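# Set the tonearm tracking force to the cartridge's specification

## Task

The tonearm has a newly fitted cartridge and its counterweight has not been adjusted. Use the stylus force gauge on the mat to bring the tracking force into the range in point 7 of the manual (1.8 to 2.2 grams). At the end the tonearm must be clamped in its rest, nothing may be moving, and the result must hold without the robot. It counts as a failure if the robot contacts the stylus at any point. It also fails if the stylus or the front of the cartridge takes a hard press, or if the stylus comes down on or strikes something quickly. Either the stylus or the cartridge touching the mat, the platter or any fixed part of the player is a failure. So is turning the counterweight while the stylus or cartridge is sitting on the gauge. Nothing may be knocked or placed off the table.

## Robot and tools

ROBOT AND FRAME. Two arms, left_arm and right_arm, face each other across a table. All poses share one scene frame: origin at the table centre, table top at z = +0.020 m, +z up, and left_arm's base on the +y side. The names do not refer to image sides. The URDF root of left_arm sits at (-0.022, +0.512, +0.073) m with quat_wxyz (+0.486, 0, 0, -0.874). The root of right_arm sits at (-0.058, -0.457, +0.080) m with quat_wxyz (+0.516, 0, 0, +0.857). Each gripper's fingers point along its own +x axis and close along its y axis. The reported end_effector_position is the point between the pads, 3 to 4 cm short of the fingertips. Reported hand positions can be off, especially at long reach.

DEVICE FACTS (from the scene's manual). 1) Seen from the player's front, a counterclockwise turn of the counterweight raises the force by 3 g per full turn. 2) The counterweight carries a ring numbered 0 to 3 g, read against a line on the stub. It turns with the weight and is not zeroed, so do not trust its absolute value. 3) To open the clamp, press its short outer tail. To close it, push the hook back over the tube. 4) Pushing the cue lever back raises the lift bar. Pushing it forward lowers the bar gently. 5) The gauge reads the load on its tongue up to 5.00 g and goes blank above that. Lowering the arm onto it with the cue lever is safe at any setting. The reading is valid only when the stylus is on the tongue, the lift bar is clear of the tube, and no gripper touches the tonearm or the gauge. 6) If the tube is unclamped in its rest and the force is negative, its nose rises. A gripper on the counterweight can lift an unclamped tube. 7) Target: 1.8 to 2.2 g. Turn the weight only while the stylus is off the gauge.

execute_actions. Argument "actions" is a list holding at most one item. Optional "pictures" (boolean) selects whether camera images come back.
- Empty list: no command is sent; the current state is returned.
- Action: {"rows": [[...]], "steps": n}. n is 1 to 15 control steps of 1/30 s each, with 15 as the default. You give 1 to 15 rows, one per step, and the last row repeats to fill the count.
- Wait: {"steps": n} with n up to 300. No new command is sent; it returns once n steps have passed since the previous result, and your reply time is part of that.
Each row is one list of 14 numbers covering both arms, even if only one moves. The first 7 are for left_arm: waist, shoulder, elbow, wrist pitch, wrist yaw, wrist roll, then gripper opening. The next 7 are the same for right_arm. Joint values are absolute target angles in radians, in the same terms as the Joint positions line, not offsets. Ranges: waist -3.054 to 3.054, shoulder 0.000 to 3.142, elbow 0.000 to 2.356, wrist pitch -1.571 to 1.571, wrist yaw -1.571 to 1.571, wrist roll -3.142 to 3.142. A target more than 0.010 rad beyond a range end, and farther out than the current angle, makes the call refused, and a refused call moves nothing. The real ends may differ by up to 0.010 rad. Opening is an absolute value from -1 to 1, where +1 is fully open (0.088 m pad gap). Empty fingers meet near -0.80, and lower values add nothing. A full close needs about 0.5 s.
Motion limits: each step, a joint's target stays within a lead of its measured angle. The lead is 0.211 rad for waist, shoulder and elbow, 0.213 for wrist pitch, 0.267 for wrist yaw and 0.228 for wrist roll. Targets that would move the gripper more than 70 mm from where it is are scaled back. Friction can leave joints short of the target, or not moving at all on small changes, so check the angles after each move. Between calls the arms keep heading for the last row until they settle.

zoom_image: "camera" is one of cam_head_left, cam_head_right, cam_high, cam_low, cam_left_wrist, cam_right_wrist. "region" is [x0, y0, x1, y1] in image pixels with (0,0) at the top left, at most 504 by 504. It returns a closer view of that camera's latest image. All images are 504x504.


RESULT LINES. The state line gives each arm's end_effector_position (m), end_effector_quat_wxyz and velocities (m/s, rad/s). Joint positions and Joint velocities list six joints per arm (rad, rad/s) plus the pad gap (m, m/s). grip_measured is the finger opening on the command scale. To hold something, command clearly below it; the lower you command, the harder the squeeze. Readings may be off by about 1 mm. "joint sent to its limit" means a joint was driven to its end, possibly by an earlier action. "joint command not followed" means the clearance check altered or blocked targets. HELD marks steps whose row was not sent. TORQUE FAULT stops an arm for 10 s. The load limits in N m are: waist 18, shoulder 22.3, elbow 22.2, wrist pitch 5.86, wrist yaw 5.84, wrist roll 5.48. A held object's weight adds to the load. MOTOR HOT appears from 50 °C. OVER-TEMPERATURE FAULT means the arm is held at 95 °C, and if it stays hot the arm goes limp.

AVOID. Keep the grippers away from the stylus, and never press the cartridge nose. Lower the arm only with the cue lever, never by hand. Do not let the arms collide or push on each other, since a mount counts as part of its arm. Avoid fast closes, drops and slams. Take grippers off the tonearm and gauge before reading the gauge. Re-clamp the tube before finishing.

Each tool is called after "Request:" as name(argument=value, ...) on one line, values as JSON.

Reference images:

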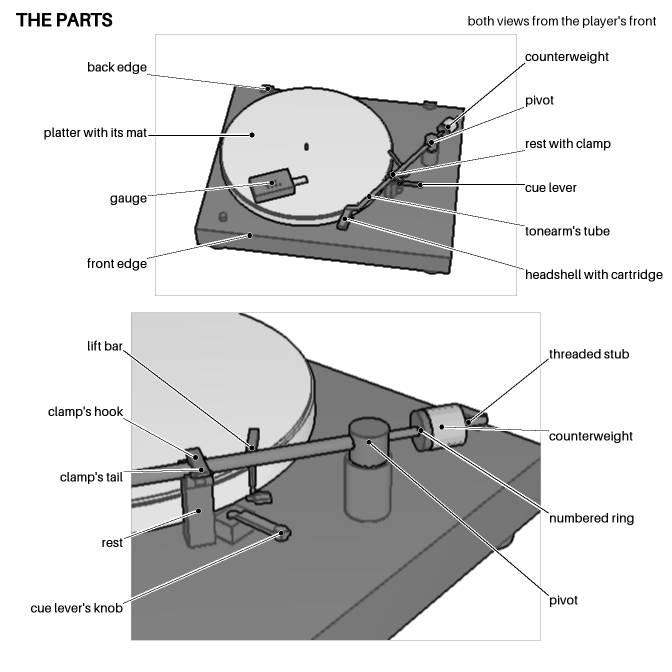

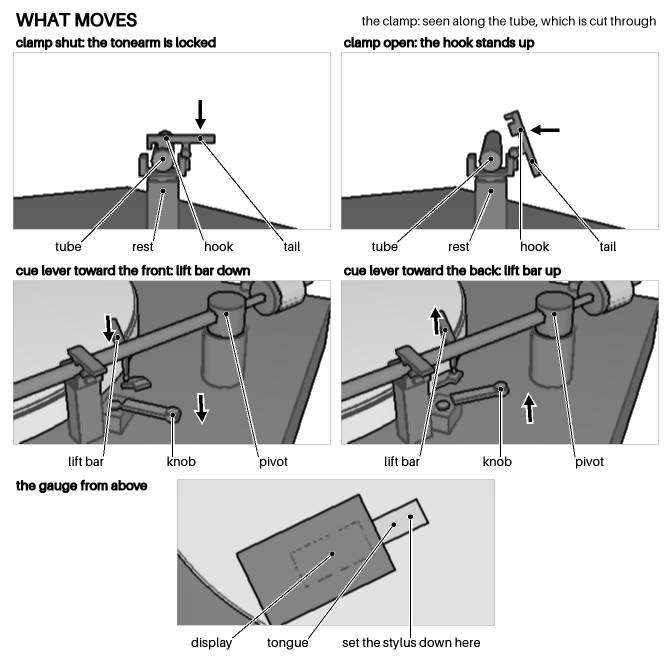

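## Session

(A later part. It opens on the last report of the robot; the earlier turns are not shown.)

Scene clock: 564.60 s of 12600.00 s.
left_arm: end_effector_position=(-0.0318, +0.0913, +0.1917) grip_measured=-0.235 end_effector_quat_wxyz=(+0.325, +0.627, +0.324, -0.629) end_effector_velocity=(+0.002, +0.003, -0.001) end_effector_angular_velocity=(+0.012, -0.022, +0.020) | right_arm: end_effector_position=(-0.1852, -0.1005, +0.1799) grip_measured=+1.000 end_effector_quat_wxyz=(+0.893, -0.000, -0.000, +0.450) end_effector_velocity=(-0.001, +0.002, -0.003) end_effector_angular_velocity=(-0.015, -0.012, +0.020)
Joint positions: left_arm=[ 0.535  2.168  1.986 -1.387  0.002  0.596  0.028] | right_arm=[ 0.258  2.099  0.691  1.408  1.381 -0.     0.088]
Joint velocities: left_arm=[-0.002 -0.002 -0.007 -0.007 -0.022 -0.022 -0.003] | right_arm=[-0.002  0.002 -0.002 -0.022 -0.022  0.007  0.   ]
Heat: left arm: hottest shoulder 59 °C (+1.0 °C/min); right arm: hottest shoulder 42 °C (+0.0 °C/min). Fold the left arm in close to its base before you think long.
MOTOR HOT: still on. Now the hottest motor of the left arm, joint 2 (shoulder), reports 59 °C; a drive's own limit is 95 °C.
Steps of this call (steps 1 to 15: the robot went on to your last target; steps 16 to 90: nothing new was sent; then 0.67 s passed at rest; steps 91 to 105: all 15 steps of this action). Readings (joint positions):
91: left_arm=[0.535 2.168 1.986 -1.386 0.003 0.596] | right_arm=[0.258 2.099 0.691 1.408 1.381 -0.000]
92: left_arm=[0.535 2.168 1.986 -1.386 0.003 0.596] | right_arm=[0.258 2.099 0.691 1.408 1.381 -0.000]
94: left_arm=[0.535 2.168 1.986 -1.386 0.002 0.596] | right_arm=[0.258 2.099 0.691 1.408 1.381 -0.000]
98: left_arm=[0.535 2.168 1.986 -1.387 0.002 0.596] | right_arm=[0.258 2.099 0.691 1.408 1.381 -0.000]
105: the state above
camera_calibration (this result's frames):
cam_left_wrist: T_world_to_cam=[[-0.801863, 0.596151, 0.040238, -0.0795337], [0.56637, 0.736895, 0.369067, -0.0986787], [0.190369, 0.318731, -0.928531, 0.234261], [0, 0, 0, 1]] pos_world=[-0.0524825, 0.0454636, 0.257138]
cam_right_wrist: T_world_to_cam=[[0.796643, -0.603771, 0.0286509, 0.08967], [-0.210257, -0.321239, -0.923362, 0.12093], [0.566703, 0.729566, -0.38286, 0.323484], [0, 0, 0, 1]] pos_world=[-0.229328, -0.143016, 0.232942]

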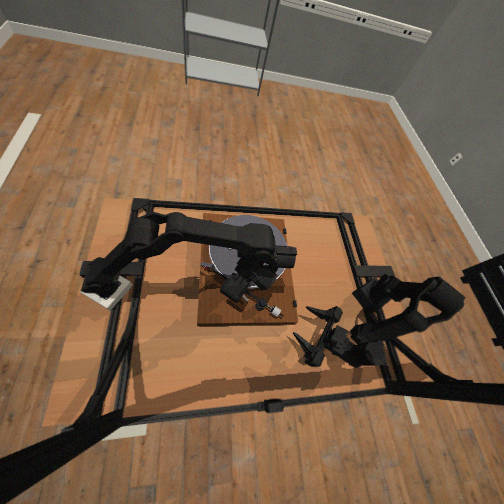

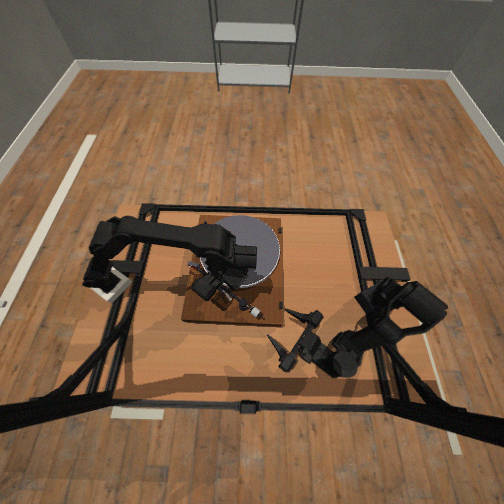

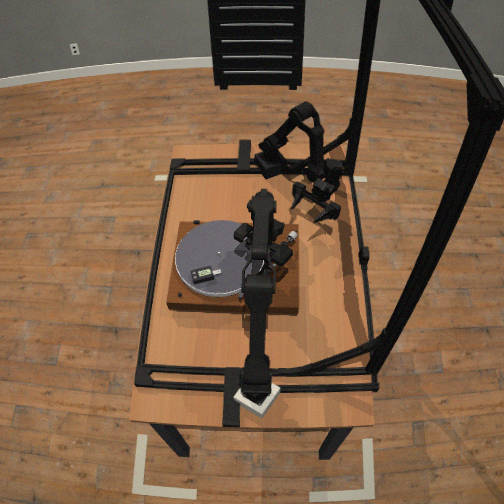

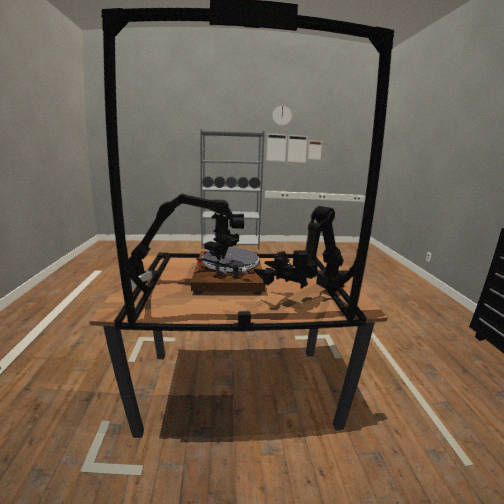

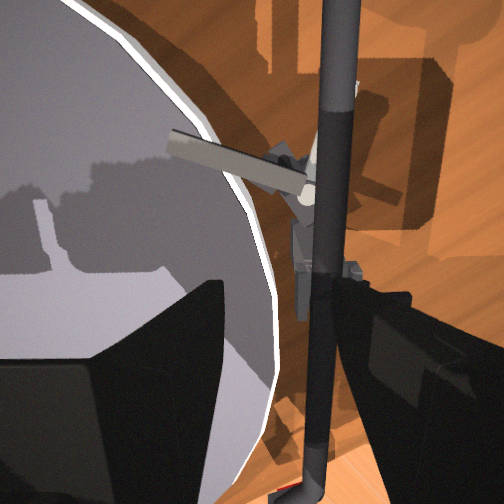

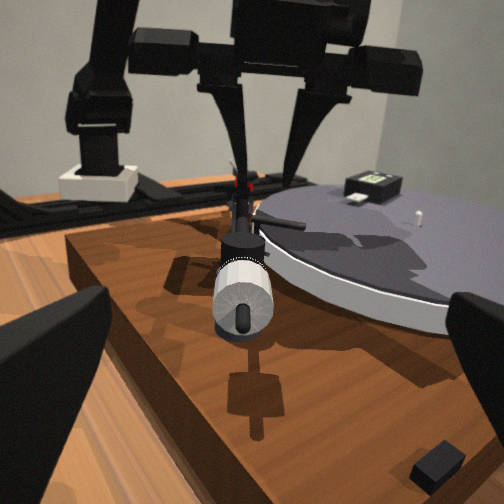

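Looks snapped shut. Lift and move back to view.

Request:
execute_actions(actions=[{"rows":[[0.54,2.16,2.08,-1.49,0,0.6,-0.24,0.258,2.099,0.691,1.408,1.38,0,1],[0.54,2.16,2.08,-1.49,0,0.6,-0.24,0.258,2.099,0.691,1.408,1.38,0,1],[0.54,2.16,2.08,-1.49,0,0.6,-0.24,0.258,2.099,0.691,1.408,1.38,0,1],[0.54,2.16,2.08,-1.49,0,0.6,-0.24,0.258,2.099,0.691,1.408,1.38,0,1],[0.54,2.16,2.08,-1.49,0,0.6,-0.24,0.258,2.099,0.691,1.408,1.38,0,1],[0.572,1.935,1.76,-1.39,0,0.636,-0.24,0.258,2.099,0.691,1.408,1.38,0,1]],"steps":15}], pictures=false)

Request:
execute_actions(actions=[{"steps":15}])

Request:
zoom_image(camera="cam_right_wrist", region=[170,130,290,250])

Scene clock: 569.83 s of 12600.00 s.
left_arm: end_effector_position=(-0.0168, +0.1412, +0.2246) grip_measured=-0.240 end_effector_quat_wxyz=(+0.330, +0.625, +0.320, -0.631) end_effector_velocity=(+0.002, +0.030, -0.043) end_effector_angular_velocity=(+0.149, -0.020, -0.009) | right_arm: end_effector_position=(-0.1852, -0.1005, +0.1799) grip_measured=+1.000 end_effector_quat_wxyz=(+0.893, -0.000, -0.000, +0.450) end_effector_velocity=(+0.000, +0.001, -0.000) end_effector_angular_velocity=(-0.010, -0.011, +0.005)
Joint positions: left_arm=[ 0.572  1.943  1.783 -1.395  0.001  0.631  0.027] | right_arm=[ 0.258  2.099  0.691  1.408  1.381 -0.     0.088]
Joint velocities: left_arm=[-0.002 -0.002 -0.173  0.022 -0.022  0.007 -0.   ] | right_arm=[-0.002 -0.002 -0.002 -0.007 -0.007 -0.007  0.   ]
Heat: left arm: hottest shoulder 59 °C (+1.0 °C/min); right arm: hottest shoulder 42 °C (+0.0 °C/min). Fold the left arm in close to its base before you think long.
MOTOR HOT: still on. Now the hottest motor of the left arm, joint 2 (shoulder), reports 59 °C; a drive's own limit is 95 °C.
Steps of this call (steps 1 to 15: the robot went on to your last target; steps 16 to 90: nothing new was sent; then 1.73 s passed at rest; steps 91 to 105: all 15 steps of this action). Readings (joint positions):
91: left_arm=[0.535 2.169 2.004 -1.411 0.002 0.596] | right_arm=[0.258 2.099 0.691 1.408 1.381 -0.000]
92: left_arm=[0.535 2.171 2.021 -1.439 0.002 0.596] | right_arm=[0.258 2.099 0.691 1.408 1.381 -0.000]
94: left_arm=[0.535 2.171 2.046 -1.464 0.002 0.596] | right_arm=[0.258 2.099 0.691 1.408 1.381 -0.000]
98: left_arm=[0.550 2.044 1.897 -1.423 0.001 0.619] | right_arm=[0.258 2.099 0.691 1.408 1.381 -0.000]
105: the state above

Scene clock: 570.33 s of 12600.00 s.
left_arm: end_effector_position=(-0.0168, +0.1433, +0.2212) grip_measured=-0.240 end_effector_quat_wxyz=(+0.326, +0.627, +0.323, -0.629) end_effector_velocity=(+0.000, +0.002, -0.001) end_effector_angular_velocity=(+0.012, -0.007, +0.005) | right_arm: end_effector_position=(-0.1852, -0.1005, +0.1799) grip_measured=+1.000 end_effector_quat_wxyz=(+0.893, -0.000, -0.000, +0.450) end_effector_velocity=(+0.001, +0.002, +0.004) end_effector_angular_velocity=(+0.008, +0.006, +0.000)
Joint positions: left_arm=[ 0.572  1.943  1.769 -1.392  0.001  0.631  0.027] | right_arm=[ 0.258  2.099  0.691  1.408  1.381 -0.     0.088]
Joint velocities: left_arm=[-0.002  0.002 -0.002 -0.007 -0.007 -0.007 -0.   ] | right_arm=[-0.007 -0.007  0.002  0.007 -0.007 -0.007  0.   ]
Heat: left arm: hottest shoulder 59 °C (+1.0 °C/min); right arm: hottest shoulder 42 °C (+0.0 °C/min). Fold the left arm in close to its base before you think long.
MOTOR HOT: still on. Now the hottest motor of the left arm, joint 2 (shoulder), reports 59 °C; a drive's own limit is 95 °C.
Steps of this call (steps 1 to 15: the robot went on to your last target). Readings (joint positions):
1: left_arm=[0.572 1.943 1.778 -1.393 0.001 0.631] | right_arm=[0.258 2.099 0.691 1.408 1.381 -0.000]
2: left_arm=[0.572 1.943 1.773 -1.393 0.001 0.631] | right_arm=[0.258 2.099 0.691 1.408 1.381 -0.000]
4: left_arm=[0.572 1.943 1.770 -1.393 0.001 0.631] | right_arm=[0.258 2.099 0.691 1.408 1.381 -0.000]
8: left_arm=[0.572 1.943 1.770 -1.392 0.001 0.631] | right_arm=[0.258 2.099 0.691 1.408 1.381 -0.000]
15: the state above
camera_calibration (this result's frames):
cam_left_wrist: T_world_to_cam=[[-0.80284, 0.595013, 0.0375112, -0.0989155], [0.564627, 0.738624, 0.36828, -0.156432], [0.191425, 0.31685, -0.928958, 0.242619], [0, 0, 0, 1]] pos_world=[-0.037531, 0.0975265, 0.286704]
cam_right_wrist: T_world_to_cam=[[0.796643, -0.603771, 0.0286509, 0.08967], [-0.210257, -0.321239, -0.923362, 0.12093], [0.566703, 0.729566, -0.38286, 0.323484], [0, 0, 0, 1]] pos_world=[-0.229328, -0.143016, 0.232942]

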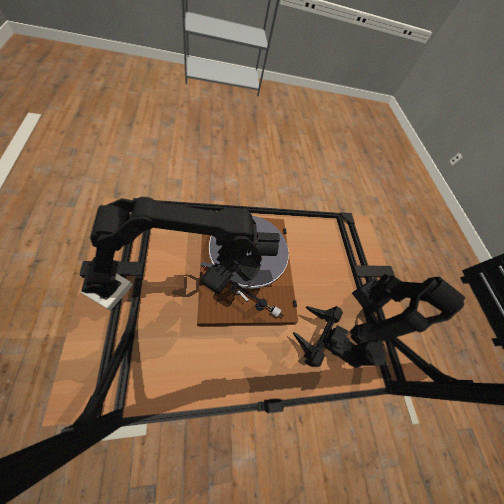

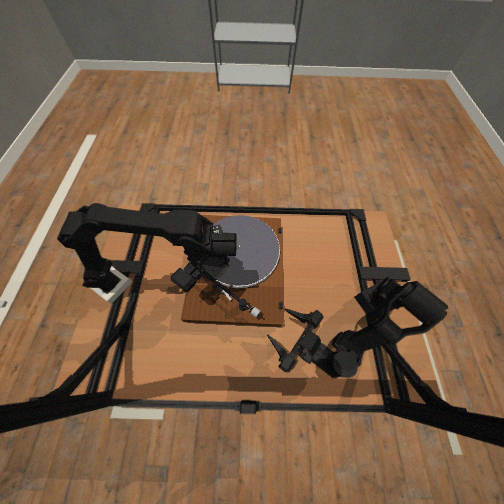

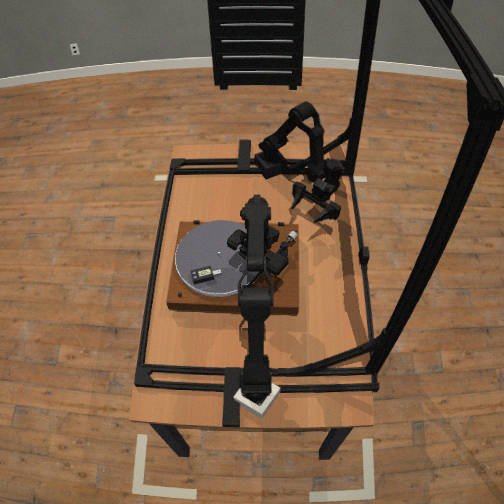

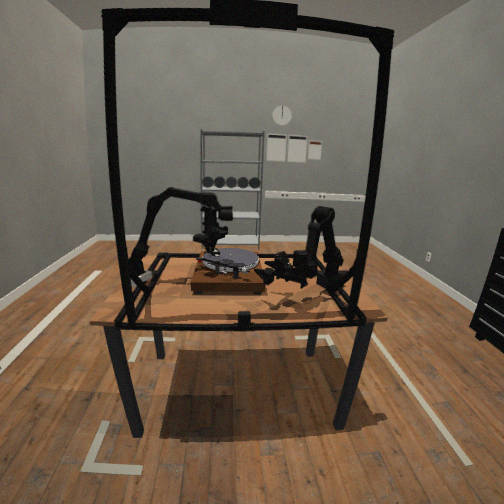

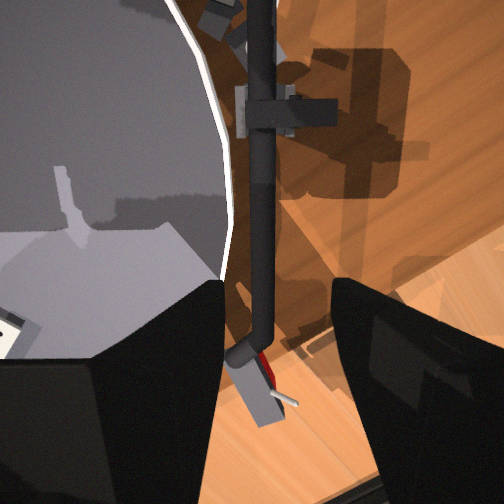

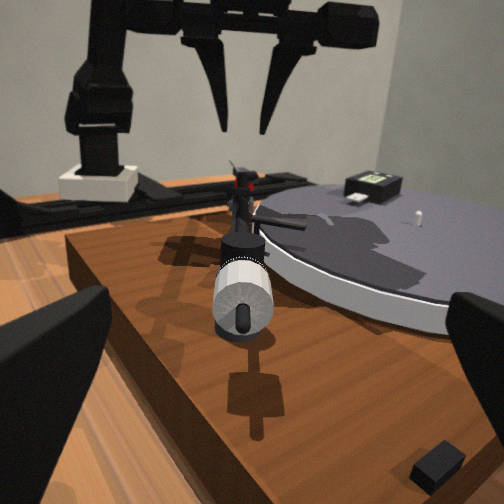

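Region (170, 130, 290, 250) of cam_right_wrist's 504x504 image, scaled by 4.200, with more detail than that image has.

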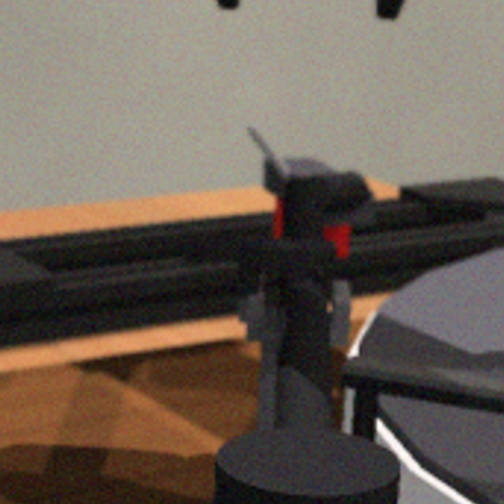

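Request:
execute_actions(actions=[{"rows":[[0.55,1.6,1.4,-1.2,0,0.6,-0.24,0.258,2.099,0.691,1.408,1.38,0,1],[0.55,1.6,1.4,-1.2,0,0.6,-0.24,0.258,2.099,0.691,1.408,1.38,0,1],[0.55,1.6,1.4,-1.2,0,0.6,-0.24,0.258,2.099,0.691,1.408,1.38,0,1],[0.55,1.6,1.4,-1.2,0,0.6,-0.24,0.258,2.099,0.691,1.408,1.38,0,1],[0.55,1.6,1.4,-1.2,0,0.6,-0.24,0.258,2.099,0.691,1.408,1.38,0,1],[0.55,1.6,1.4,-1.2,0,0.6,-0.24,0.258,2.099,0.691,1.408,1.38,0,1],[0.5,1.0,0.8,-0.6,0,0.6,-0.24,0.258,2.099,0.691,1.408,1.38,0,1]],"steps":15}], pictures=false)

Request:
zoom_image(camera="cam_right_wrist", region=[190,230,300,350])

Scene clock: 574.83 s of 12600.00 s.
left_arm: end_effector_position=(-0.0384, +0.2104, +0.2661) grip_measured=-0.240 end_effector_quat_wxyz=(+0.505, +0.478, +0.081, -0.715) end_effector_velocity=(+0.012, +0.218, +0.011) end_effector_angular_velocity=(-1.266, +0.066, +0.008) | right_arm: end_effector_position=(-0.1852, -0.1005, +0.1799) grip_measured=+1.000 end_effector_quat_wxyz=(+0.893, -0.000, -0.000, +0.450) end_effector_velocity=(-0.001, +0.002, -0.002) end_effector_angular_velocity=(-0.021, -0.021, +0.020)
Joint positions: left_arm=[ 0.503  1.139  0.964 -0.694 -0.     0.605  0.027] | right_arm=[ 0.258  2.099  0.691  1.408  1.381 -0.     0.088]
Joint velocities: left_arm=[-0.002 -1.785 -1.668  1.15  -0.007 -0.007  0.   ] | right_arm=[-0.002 -0.002 -0.002 -0.022 -0.022 -0.007  0.   ]
Heat: left arm: hottest shoulder 59 °C (+1.0 °C/min); right arm: hottest shoulder 42 °C (+0.0 °C/min). Fold the left arm in close to its base before you think long.
MOTOR HOT: still on. Now the hottest motor of the left arm, joint 2 (shoulder), reports 59 °C; a drive's own limit is 95 °C.
Steps of this call (steps 1 to 15: the robot went on to your last target; steps 16 to 90: nothing new was sent; then 1.00 s passed at rest; steps 91 to 105: all 15 steps of this action). Readings (joint positions):
91: left_arm=[0.571 1.910 1.729 -1.336 0.001 0.629] | right_arm=[0.258 2.099 0.691 1.408 1.381 -0.000]
92: left_arm=[0.568 1.866 1.666 -1.284 0.001 0.622] | right_arm=[0.258 2.099 0.691 1.408 1.381 -0.000]
94: left_arm=[0.559 1.758 1.545 -1.252 0.001 0.613] | right_arm=[0.258 2.099 0.691 1.408 1.381 -0.000]
98: left_arm=[0.537 1.557 1.366 -1.101 -0.002 0.606] | right_arm=[0.258 2.099 0.691 1.408 1.381 -0.000]
105: the state above

Region (190, 230, 300, 350) of cam_right_wrist's 504x504 image, scaled by 4.200, with more detail than that image has; it fills the left 462 columns of this view, and the rest is white.

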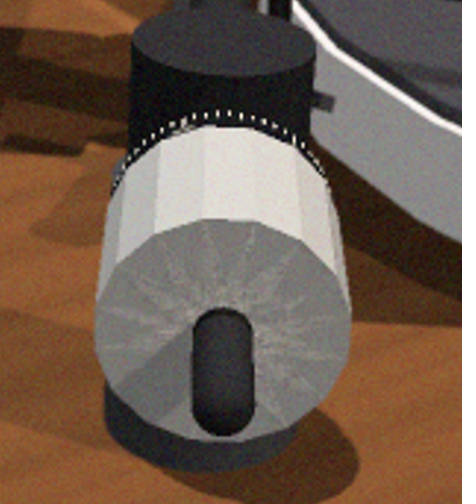

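Request:
execute_actions(actions=[{"rows":[[0.5,1.0,0.8,-0.6,0,0.6,-0.24,0.26,2.18,0.72,1.46,1.383,0,1],[0.5,1.0,0.8,-0.6,0,0.6,-0.24,0.26,2.18,0.72,1.46,1.383,0,1],[0.5,1.0,0.8,-0.6,0,0.6,-0.24,0.26,2.18,0.72,1.46,1.383,0,1],[0.5,1.0,0.8,-0.6,0,0.6,-0.24,0.2645,2.262,0.755,1.511,1.386,0,1]],"steps":15}])

Scene clock: 596.03 s of 12600.00 s.
left_arm: end_effector_position=(-0.0374, +0.2294, +0.2549) grip_measured=-0.240 end_effector_quat_wxyz=(+0.522, +0.458, +0.056, -0.718) end_effector_velocity=(+0.002, -0.001, +0.001) end_effector_angular_velocity=(-0.008, -0.010, +0.002) | right_arm: end_effector_position=(-0.1937, -0.0935, +0.1486) grip_measured=+1.000 end_effector_quat_wxyz=(+0.892, +0.001, +0.000, +0.451) end_effector_velocity=(-0.001, +0.002, -0.004) end_effector_angular_velocity=(-0.017, -0.018, +0.020)
Joint positions: left_arm=[ 0.503  1.006  0.811 -0.602 -0.     0.604  0.027] | right_arm=[ 0.262  2.253  0.748  1.508  1.383 -0.     0.088]
Joint velocities: left_arm=[ 0.002 -0.002 -0.002  0.007 -0.007  0.007 -0.   ] | right_arm=[-0.002  0.007 -0.002 -0.007 -0.022 -0.007  0.   ]
Heat: left arm: hottest shoulder 53 °C (-5.1 °C/min); right arm: hottest shoulder 43 °C (+1.0 °C/min). Fold the left arm in close to its base before you think long.
MOTOR HOT: still on. Now the hottest motor of the left arm, joint 2 (shoulder), reports 53 °C; a drive's own limit is 95 °C.
Steps of this call (steps 1 to 30: the robot went on to your last target; steps 31 to 90: nothing new was sent; then 17.70 s passed at rest; steps 91 to 105: all 15 steps of this action). Readings (joint positions):
91: left_arm=[0.503 1.006 0.811 -0.602 -0.000 0.604] | right_arm=[0.258 2.109 0.693 1.421 1.381 0.000]
92: left_arm=[0.503 1.006 0.811 -0.602 -0.000 0.604] | right_arm=[0.258 2.123 0.701 1.434 1.381 0.000]
94: left_arm=[0.503 1.006 0.811 -0.602 -0.000 0.604] | right_arm=[0.258 2.164 0.714 1.459 1.382 0.000]
98: left_arm=[0.503 1.006 0.811 -0.602 -0.000 0.604] | right_arm=[0.262 2.242 0.740 1.494 1.383 -0.000]
105: the state above
camera_calibration (this result's frames):
cam_left_wrist: T_world_to_cam=[[-0.784804, 0.489255, -0.38041, -0.0365361], [0.597099, 0.761335, -0.25267, -0.0665168], [0.165999, -0.425439, -0.889632, 0.409922], [0, 0, 0, 1]] pos_world=[-0.0570032, 0.242914, 0.333975]
cam_right_wrist: T_world_to_cam=[[0.798309, -0.601702, 0.0256477, 0.102543], [-0.211316, -0.319734, -0.923643, 0.0924334], [0.563958, 0.731932, -0.382396, 0.310896], [0, 0, 0, 1]] pos_world=[-0.23766, -0.136301, 0.201631]

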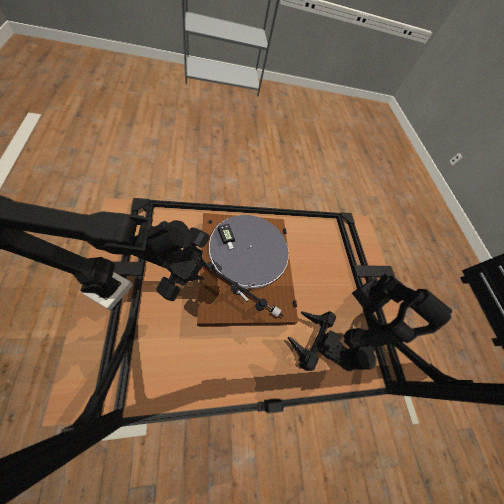

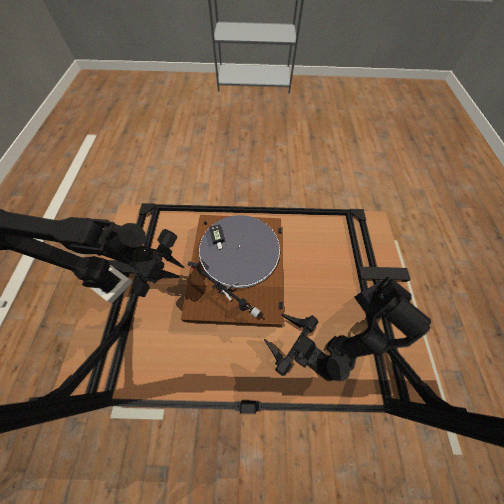

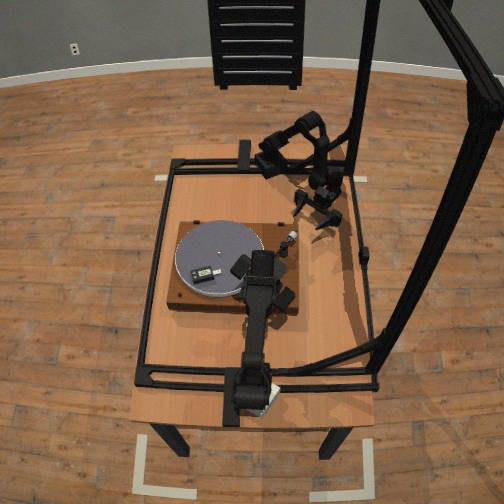

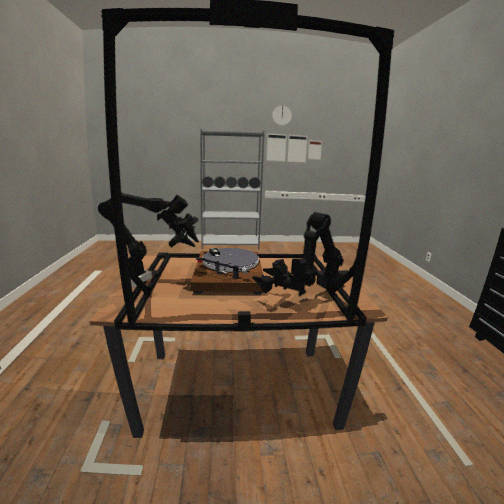

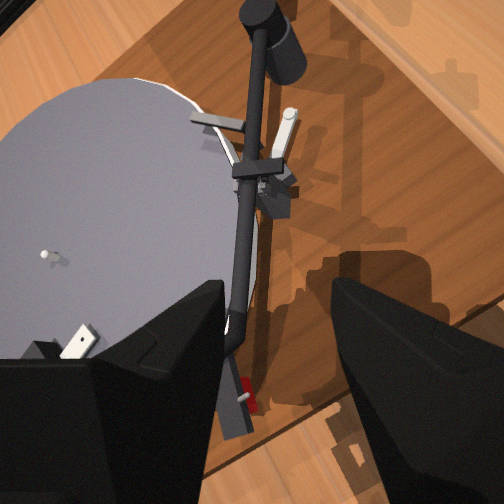

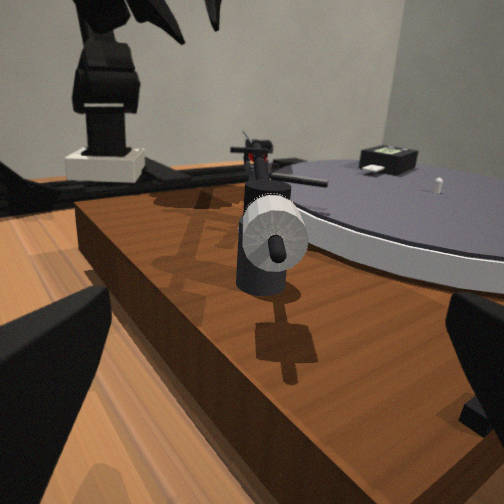

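Request:
execute_actions(actions=[{"rows":[[0.5,1.0,0.8,-0.6,0,0.6,-0.24,0.23,2.268,0.765,1.503,1.355,0,1],[0.5,1.0,0.8,-0.6,0,0.6,-0.24,0.205,2.272,0.775,1.496,1.328,0,1],[0.5,1.0,0.8,-0.6,0,0.6,-0.24,0.175,2.278,0.788,1.489,1.298,0,1],[0.5,1.0,0.8,-0.6,0,0.6,-0.24,0.144,2.284,0.80,1.48,1.267,0,1]],"steps":15}])

Scene clock: 601.03 s of 12600.00 s.
left_arm: end_effector_position=(-0.0374, +0.2295, +0.2547) grip_measured=-0.240 end_effector_quat_wxyz=(+0.522, +0.458, +0.056, -0.718) end_effector_velocity=(-0.003, -0.000, +0.001) end_effector_angular_velocity=(-0.008, -0.010, -0.028) | right_arm: end_effector_position=(-0.1678, -0.0613, +0.1463) grip_measured=+1.000 end_effector_quat_wxyz=(+0.895, -0.000, -0.000, +0.447) end_effector_velocity=(-0.000, +0.001, +0.001) end_effector_angular_velocity=(+0.002, +0.004, +0.005)
Joint positions: left_arm=[ 0.503  1.005  0.81  -0.602 -0.     0.604  0.027] | right_arm=[ 0.143  2.275  0.793  1.482  1.273 -0.     0.088]
Joint velocities: left_arm=[-0.007 -0.002 -0.002  0.007  0.007  0.022 -0.   ] | right_arm=[-0.002 -0.002  0.002 -0.007 -0.007  0.007  0.   ]
Heat: left arm: hottest shoulder 52 °C (-6.0 °C/min); right arm: hottest shoulder 42 °C (+0.0 °C/min). Fold the left arm in close to its base before you think long.
MOTOR HOT: still on. Now the hottest motor of the left arm, joint 2 (shoulder), reports 52 °C; a drive's own limit is 95 °C.
Steps of this call (steps 1 to 15: the robot went on to your last target; steps 16 to 90: nothing new was sent; then 1.50 s passed at rest; steps 91 to 105: all 15 steps of this action). Readings (joint positions):
91: left_arm=[0.503 1.005 0.810 -0.602 -0.000 0.604] | right_arm=[0.260 2.255 0.750 1.509 1.381 -0.000]
92: left_arm=[0.503 1.005 0.810 -0.602 -0.000 0.604] | right_arm=[0.252 2.257 0.754 1.508 1.370 -0.000]
94: left_arm=[0.503 1.005 0.810 -0.602 -0.000 0.604] | right_arm=[0.217 2.264 0.770 1.497 1.327 -0.001]
98: left_arm=[0.503 1.005 0.810 -0.602 -0.000 0.604] | right_arm=[0.148 2.273 0.790 1.485 1.286 -0.000]
105: the state above
camera_calibration (this result's frames):
cam_left_wrist: T_world_to_cam=[[-0.784796, 0.4894, -0.380239, -0.0367544], [0.597104, 0.761431, -0.252368, -0.0667794], [0.166017, -0.4251, -0.889791, 0.409759], [0, 0, 0, 1]] pos_world=[-0.0569974, 0.243024, 0.333771]
cam_right_wrist: T_world_to_cam=[[0.792253, -0.609537, 0.0282749, 0.0994311], [-0.212819, -0.319448, -0.923397, 0.105891], [0.571877, 0.725547, -0.382804, 0.272852], [0, 0, 0, 1]] pos_world=[-0.212277, -0.103533, 0.199417]

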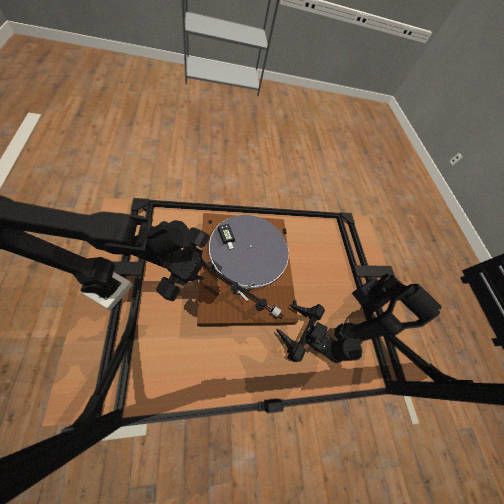

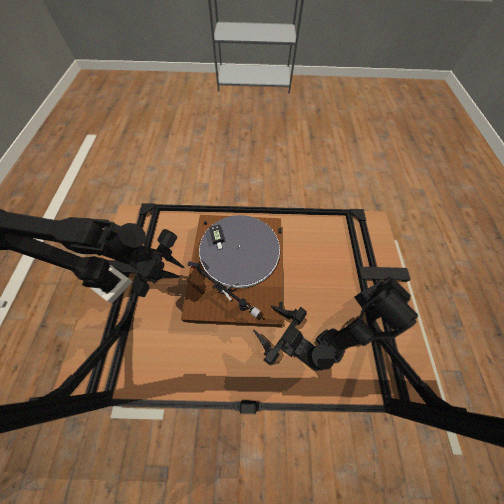

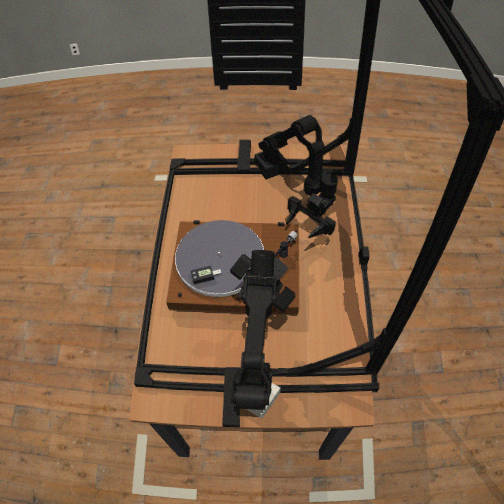

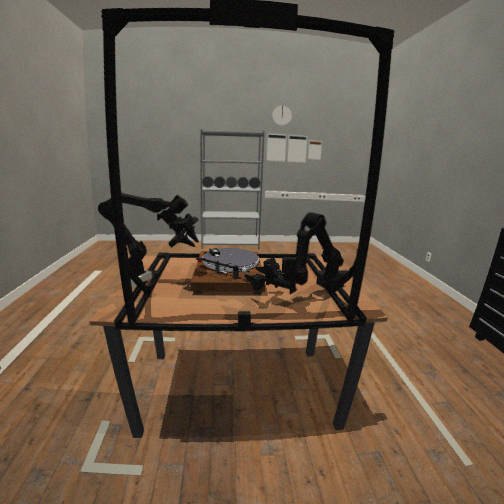

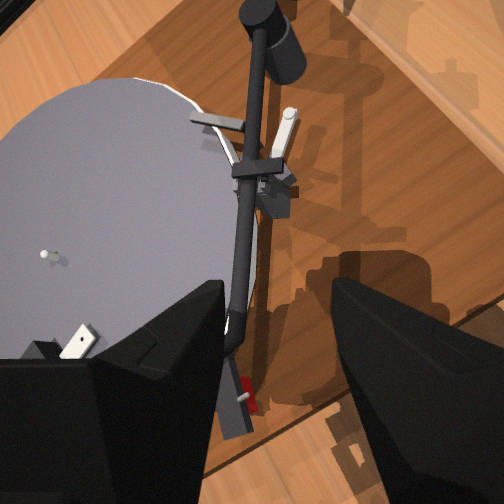

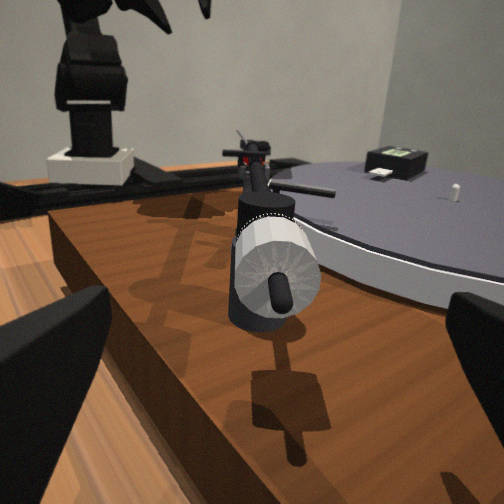

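Request:
execute_actions(actions=[{"rows":[[0.5,1.0,0.8,-0.6,0,0.6,-0.24,0.12,2.288,0.812,1.473,1.24,0,1],[0.5,1.0,0.8,-0.6,0,0.6,-0.24,0.12,2.288,0.812,1.473,1.24,0,1],[0.5,1.0,0.8,-0.6,0,0.6,-0.24,0.10,2.292,0.825,1.464,1.215,0,1],[0.5,1.0,0.8,-0.6,0,0.6,-0.24,0.10,2.292,0.825,1.464,1.215,0,1],[0.5,1.0,0.8,-0.6,0,0.6,-0.24,0.077,2.297,0.838,1.455,1.188,0,1]],"steps":15}])

Scene clock: 607.93 s of 12600.00 s.
left_arm: end_effector_position=(-0.0376, +0.2296, +0.2545) grip_measured=-0.240 end_effector_quat_wxyz=(+0.521, +0.458, +0.056, -0.718) end_effector_velocity=(+0.005, +0.004, -0.004) end_effector_angular_velocity=(+0.021, -0.012, +0.039) | right_arm: end_effector_position=(-0.1557, -0.0405, +0.1462) grip_measured=+1.000 end_effector_quat_wxyz=(+0.892, -0.000, -0.000, +0.453) end_effector_velocity=(+0.004, +0.000, -0.001) end_effector_angular_velocity=(-0.002, +0.002, -0.015)
Joint positions: left_arm=[ 0.503  1.005  0.809 -0.602  0.     0.604  0.027] | right_arm=[ 0.077  2.288  0.83   1.457  1.194 -0.     0.088]
Joint velocities: left_arm=[-0.002 -0.002 -0.002 -0.022 -0.037 -0.022 -0.   ] | right_arm=[-0.007  0.002  0.002 -0.007  0.007  0.007  0.   ]
Heat: left arm: hottest shoulder 51 °C (-7.0 °C/min); right arm: hottest shoulder 43 °C (+1.0 °C/min). Fold the left arm in close to its base before you think long.
MOTOR HOT: still on. Now the hottest motor of the left arm, joint 2 (shoulder), reports 51 °C; a drive's own limit is 95 °C.
Steps of this call (steps 1 to 15: the robot went on to your last target; steps 16 to 90: nothing new was sent; then 3.40 s passed at rest; steps 91 to 105: all 15 steps of this action). Readings (joint positions):
91: left_arm=[0.503 1.005 0.809 -0.602 0.000 0.604] | right_arm=[0.141 2.276 0.795 1.480 1.266 -0.000]
92: left_arm=[0.503 1.005 0.809 -0.602 0.000 0.604] | right_arm=[0.137 2.277 0.798 1.478 1.258 -0.000]
94: left_arm=[0.503 1.005 0.809 -0.602 0.000 0.604] | right_arm=[0.123 2.280 0.807 1.472 1.239 -0.000]
98: left_arm=[0.503 1.005 0.809 -0.602 0.000 0.604] | right_arm=[0.085 2.286 0.827 1.460 1.204 -0.000]
105: the state above
camera_calibration (this result's frames):
cam_left_wrist: T_world_to_cam=[[-0.78481, 0.48985, -0.379632, -0.03723], [0.597258, 0.761311, -0.252366, -0.0667374], [0.165396, -0.424798, -0.890051, 0.409649], [0, 0, 0, 1]] pos_world=[-0.0571135, 0.243063, 0.333632]
cam_right_wrist: T_world_to_cam=[[0.800544, -0.59859, 0.0286303, 0.1042], [-0.208225, -0.322639, -0.923334, 0.115544], [0.561936, 0.733208, -0.382928, 0.249473], [0, 0, 0, 1]] pos_world=[-0.199545, -0.0832634, 0.199232]

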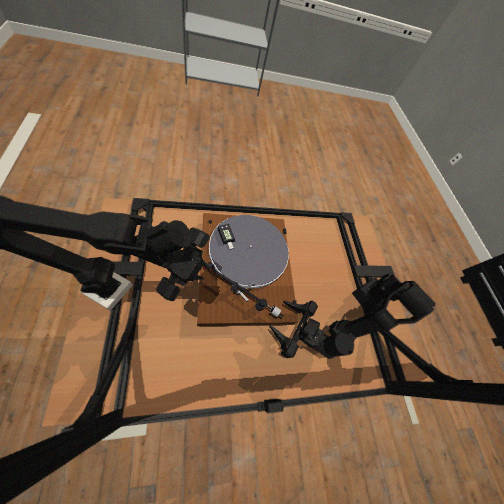

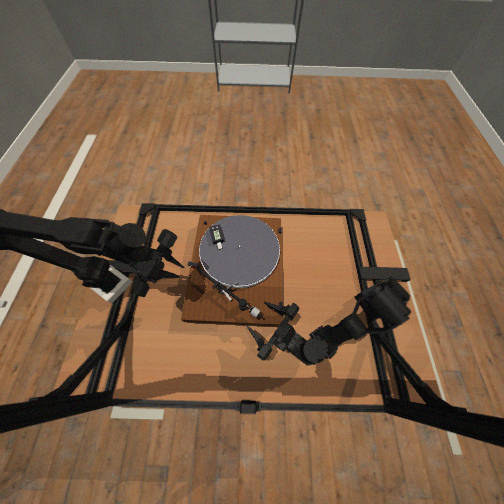

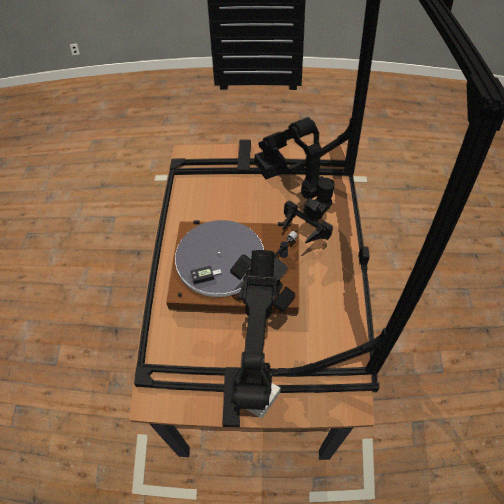

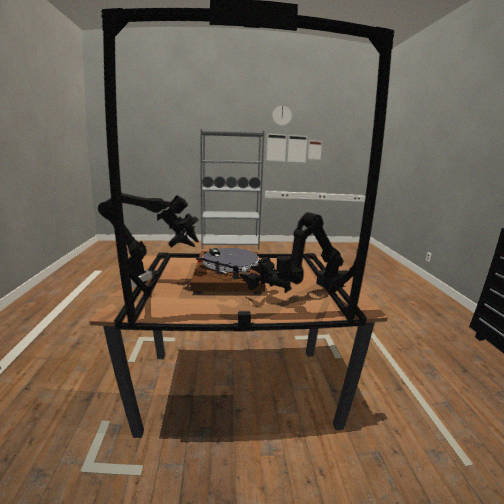

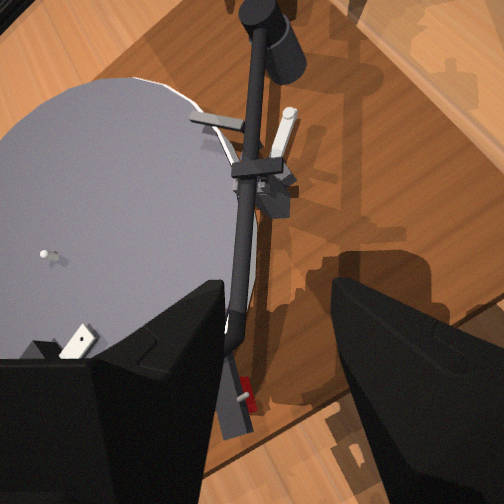

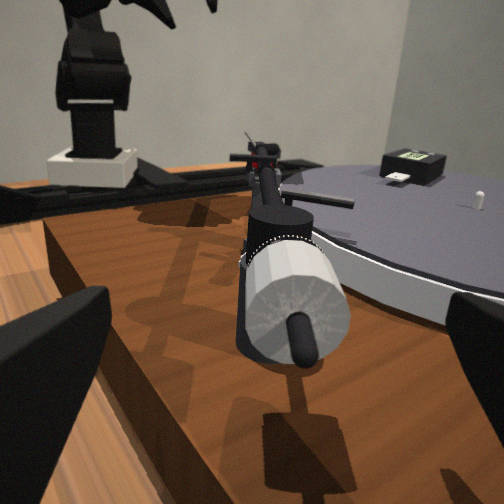

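Request:
execute_actions(actions=[{"rows":[[0.5,1.0,0.8,-0.6,0,0.6,-0.24,0.06,2.297,0.838,1.455,1.178,0,1],[0.5,1.0,0.8,-0.6,0,0.6,-0.24,0.06,2.297,0.838,1.455,1.178,0,1],[0.5,1.0,0.8,-0.6,0,0.6,-0.24,0.06,2.297,0.838,1.455,1.178,0,1],[0.5,1.0,0.8,-0.6,0,0.6,-0.24,0.04,2.30,0.85,1.447,1.157,0,1],[0.5,1.0,0.8,-0.6,0,0.6,-0.24,0.04,2.30,0.85,1.447,1.157,0,1],[0.5,1.0,0.8,-0.6,0,0.6,-0.24,0.0145,2.305,0.863,1.439,1.131,0,0.4]],"steps":15}])

Scene clock: 615.87 s of 12600.00 s.
left_arm: end_effector_position=(-0.0376, +0.2297, +0.2545) grip_measured=-0.240 end_effector_quat_wxyz=(+0.521, +0.458, +0.056, -0.718) end_effector_velocity=(+0.001, +0.003, -0.002) end_effector_angular_velocity=(+0.007, -0.001, +0.008) | right_arm: end_effector_position=(-0.1389, -0.0250, +0.1465) grip_measured=+0.416 end_effector_quat_wxyz=(+0.893, +0.000, -0.000, +0.450) end_effector_velocity=(-0.002, +0.003, +0.001) end_effector_angular_velocity=(-0.006, -0.007, +0.020)
Joint positions: left_arm=[ 0.503  1.005  0.809 -0.602  0.     0.604  0.027] | right_arm=[ 0.015  2.296  0.855  1.441  1.137 -0.     0.059]
Joint velocities: left_arm=[-0.002 -0.007 -0.007 -0.007 -0.007 -0.007 -0.   ] | right_arm=[-0.002 -0.002  0.002 -0.007 -0.022 -0.007 -0.009]
Heat: left arm: hottest shoulder 50 °C (-9.1 °C/min); right arm: hottest shoulder 43 °C (+1.0 °C/min). Fold the left arm in close to its base before you think long.
MOTOR HOT: still on. Now the hottest motor of the left arm, joint 2 (shoulder), reports 50 °C; a drive's own limit is 95 °C.
Steps of this call (steps 1 to 15: the robot went on to your last target; steps 16 to 90: nothing new was sent; then 4.43 s passed at rest; steps 91 to 105: all 15 steps of this action). Readings (joint positions):
91: left_arm=[0.503 1.005 0.809 -0.602 0.000 0.604] | right_arm=[0.076 2.288 0.831 1.457 1.190 -0.000]
92: left_arm=[0.503 1.005 0.809 -0.602 0.000 0.604] | right_arm=[0.074 2.288 0.831 1.457 1.188 -0.000]
94: left_arm=[0.503 1.005 0.809 -0.602 0.000 0.604] | right_arm=[0.065 2.289 0.833 1.455 1.181 -0.000]
98: left_arm=[0.503 1.005 0.809 -0.602 0.000 0.604] | right_arm=[0.031 2.294 0.849 1.445 1.149 -0.000]
105: the state above
camera_calibration (this result's frames):
cam_left_wrist: T_world_to_cam=[[-0.78481, 0.48985, -0.379632, -0.0372885], [0.597258, 0.761311, -0.252366, -0.0668184], [0.165396, -0.424798, -0.890051, 0.409636], [0, 0, 0, 1]] pos_world=[-0.0571089, 0.243148, 0.333578]
cam_right_wrist: T_world_to_cam=[[0.797121, -0.603189, 0.0275778, 0.0995356], [-0.210594, -0.320526, -0.923533, 0.124099], [0.565904, 0.73036, -0.382527, 0.229266], [0, 0, 0, 1]] pos_world=[-0.18295, -0.0676307, 0.199565]

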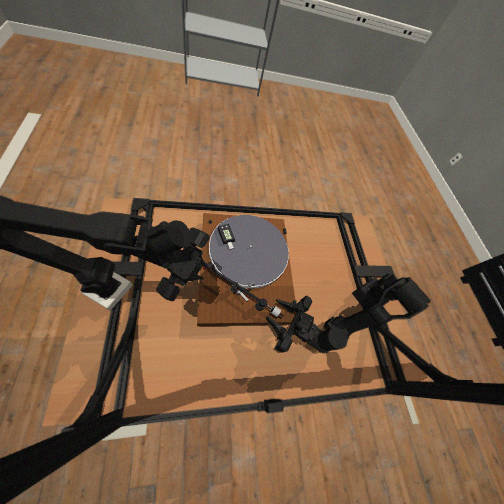

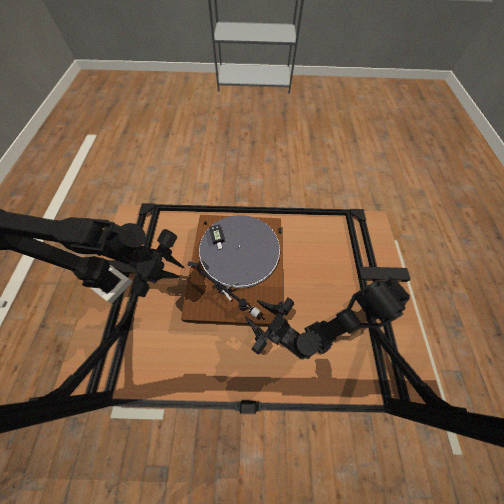

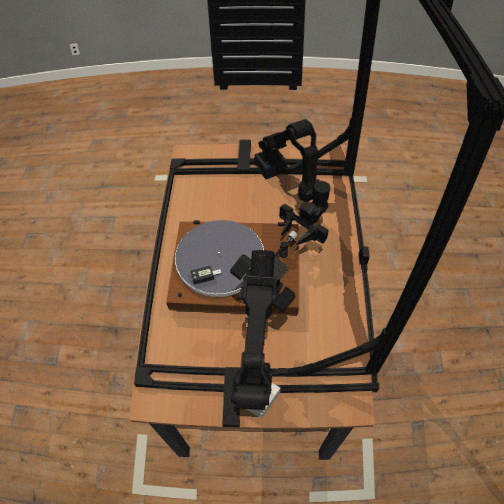

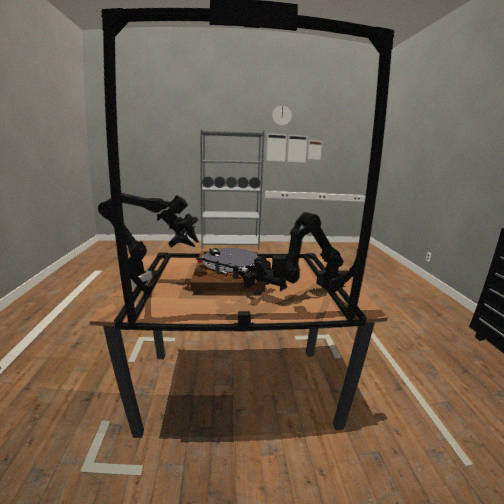

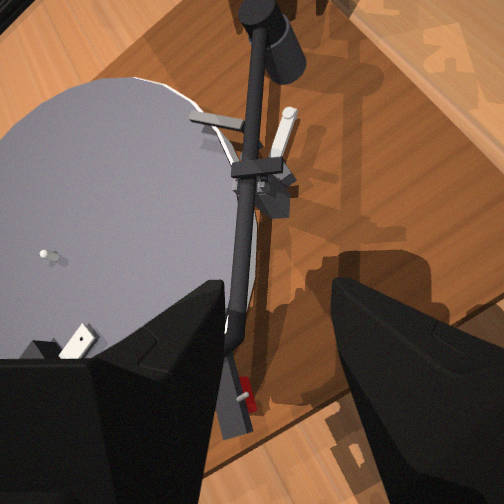

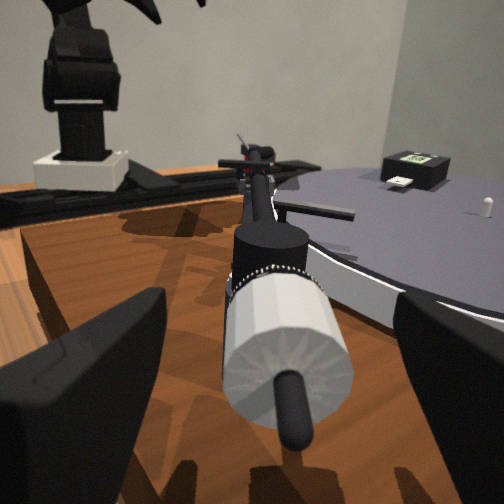

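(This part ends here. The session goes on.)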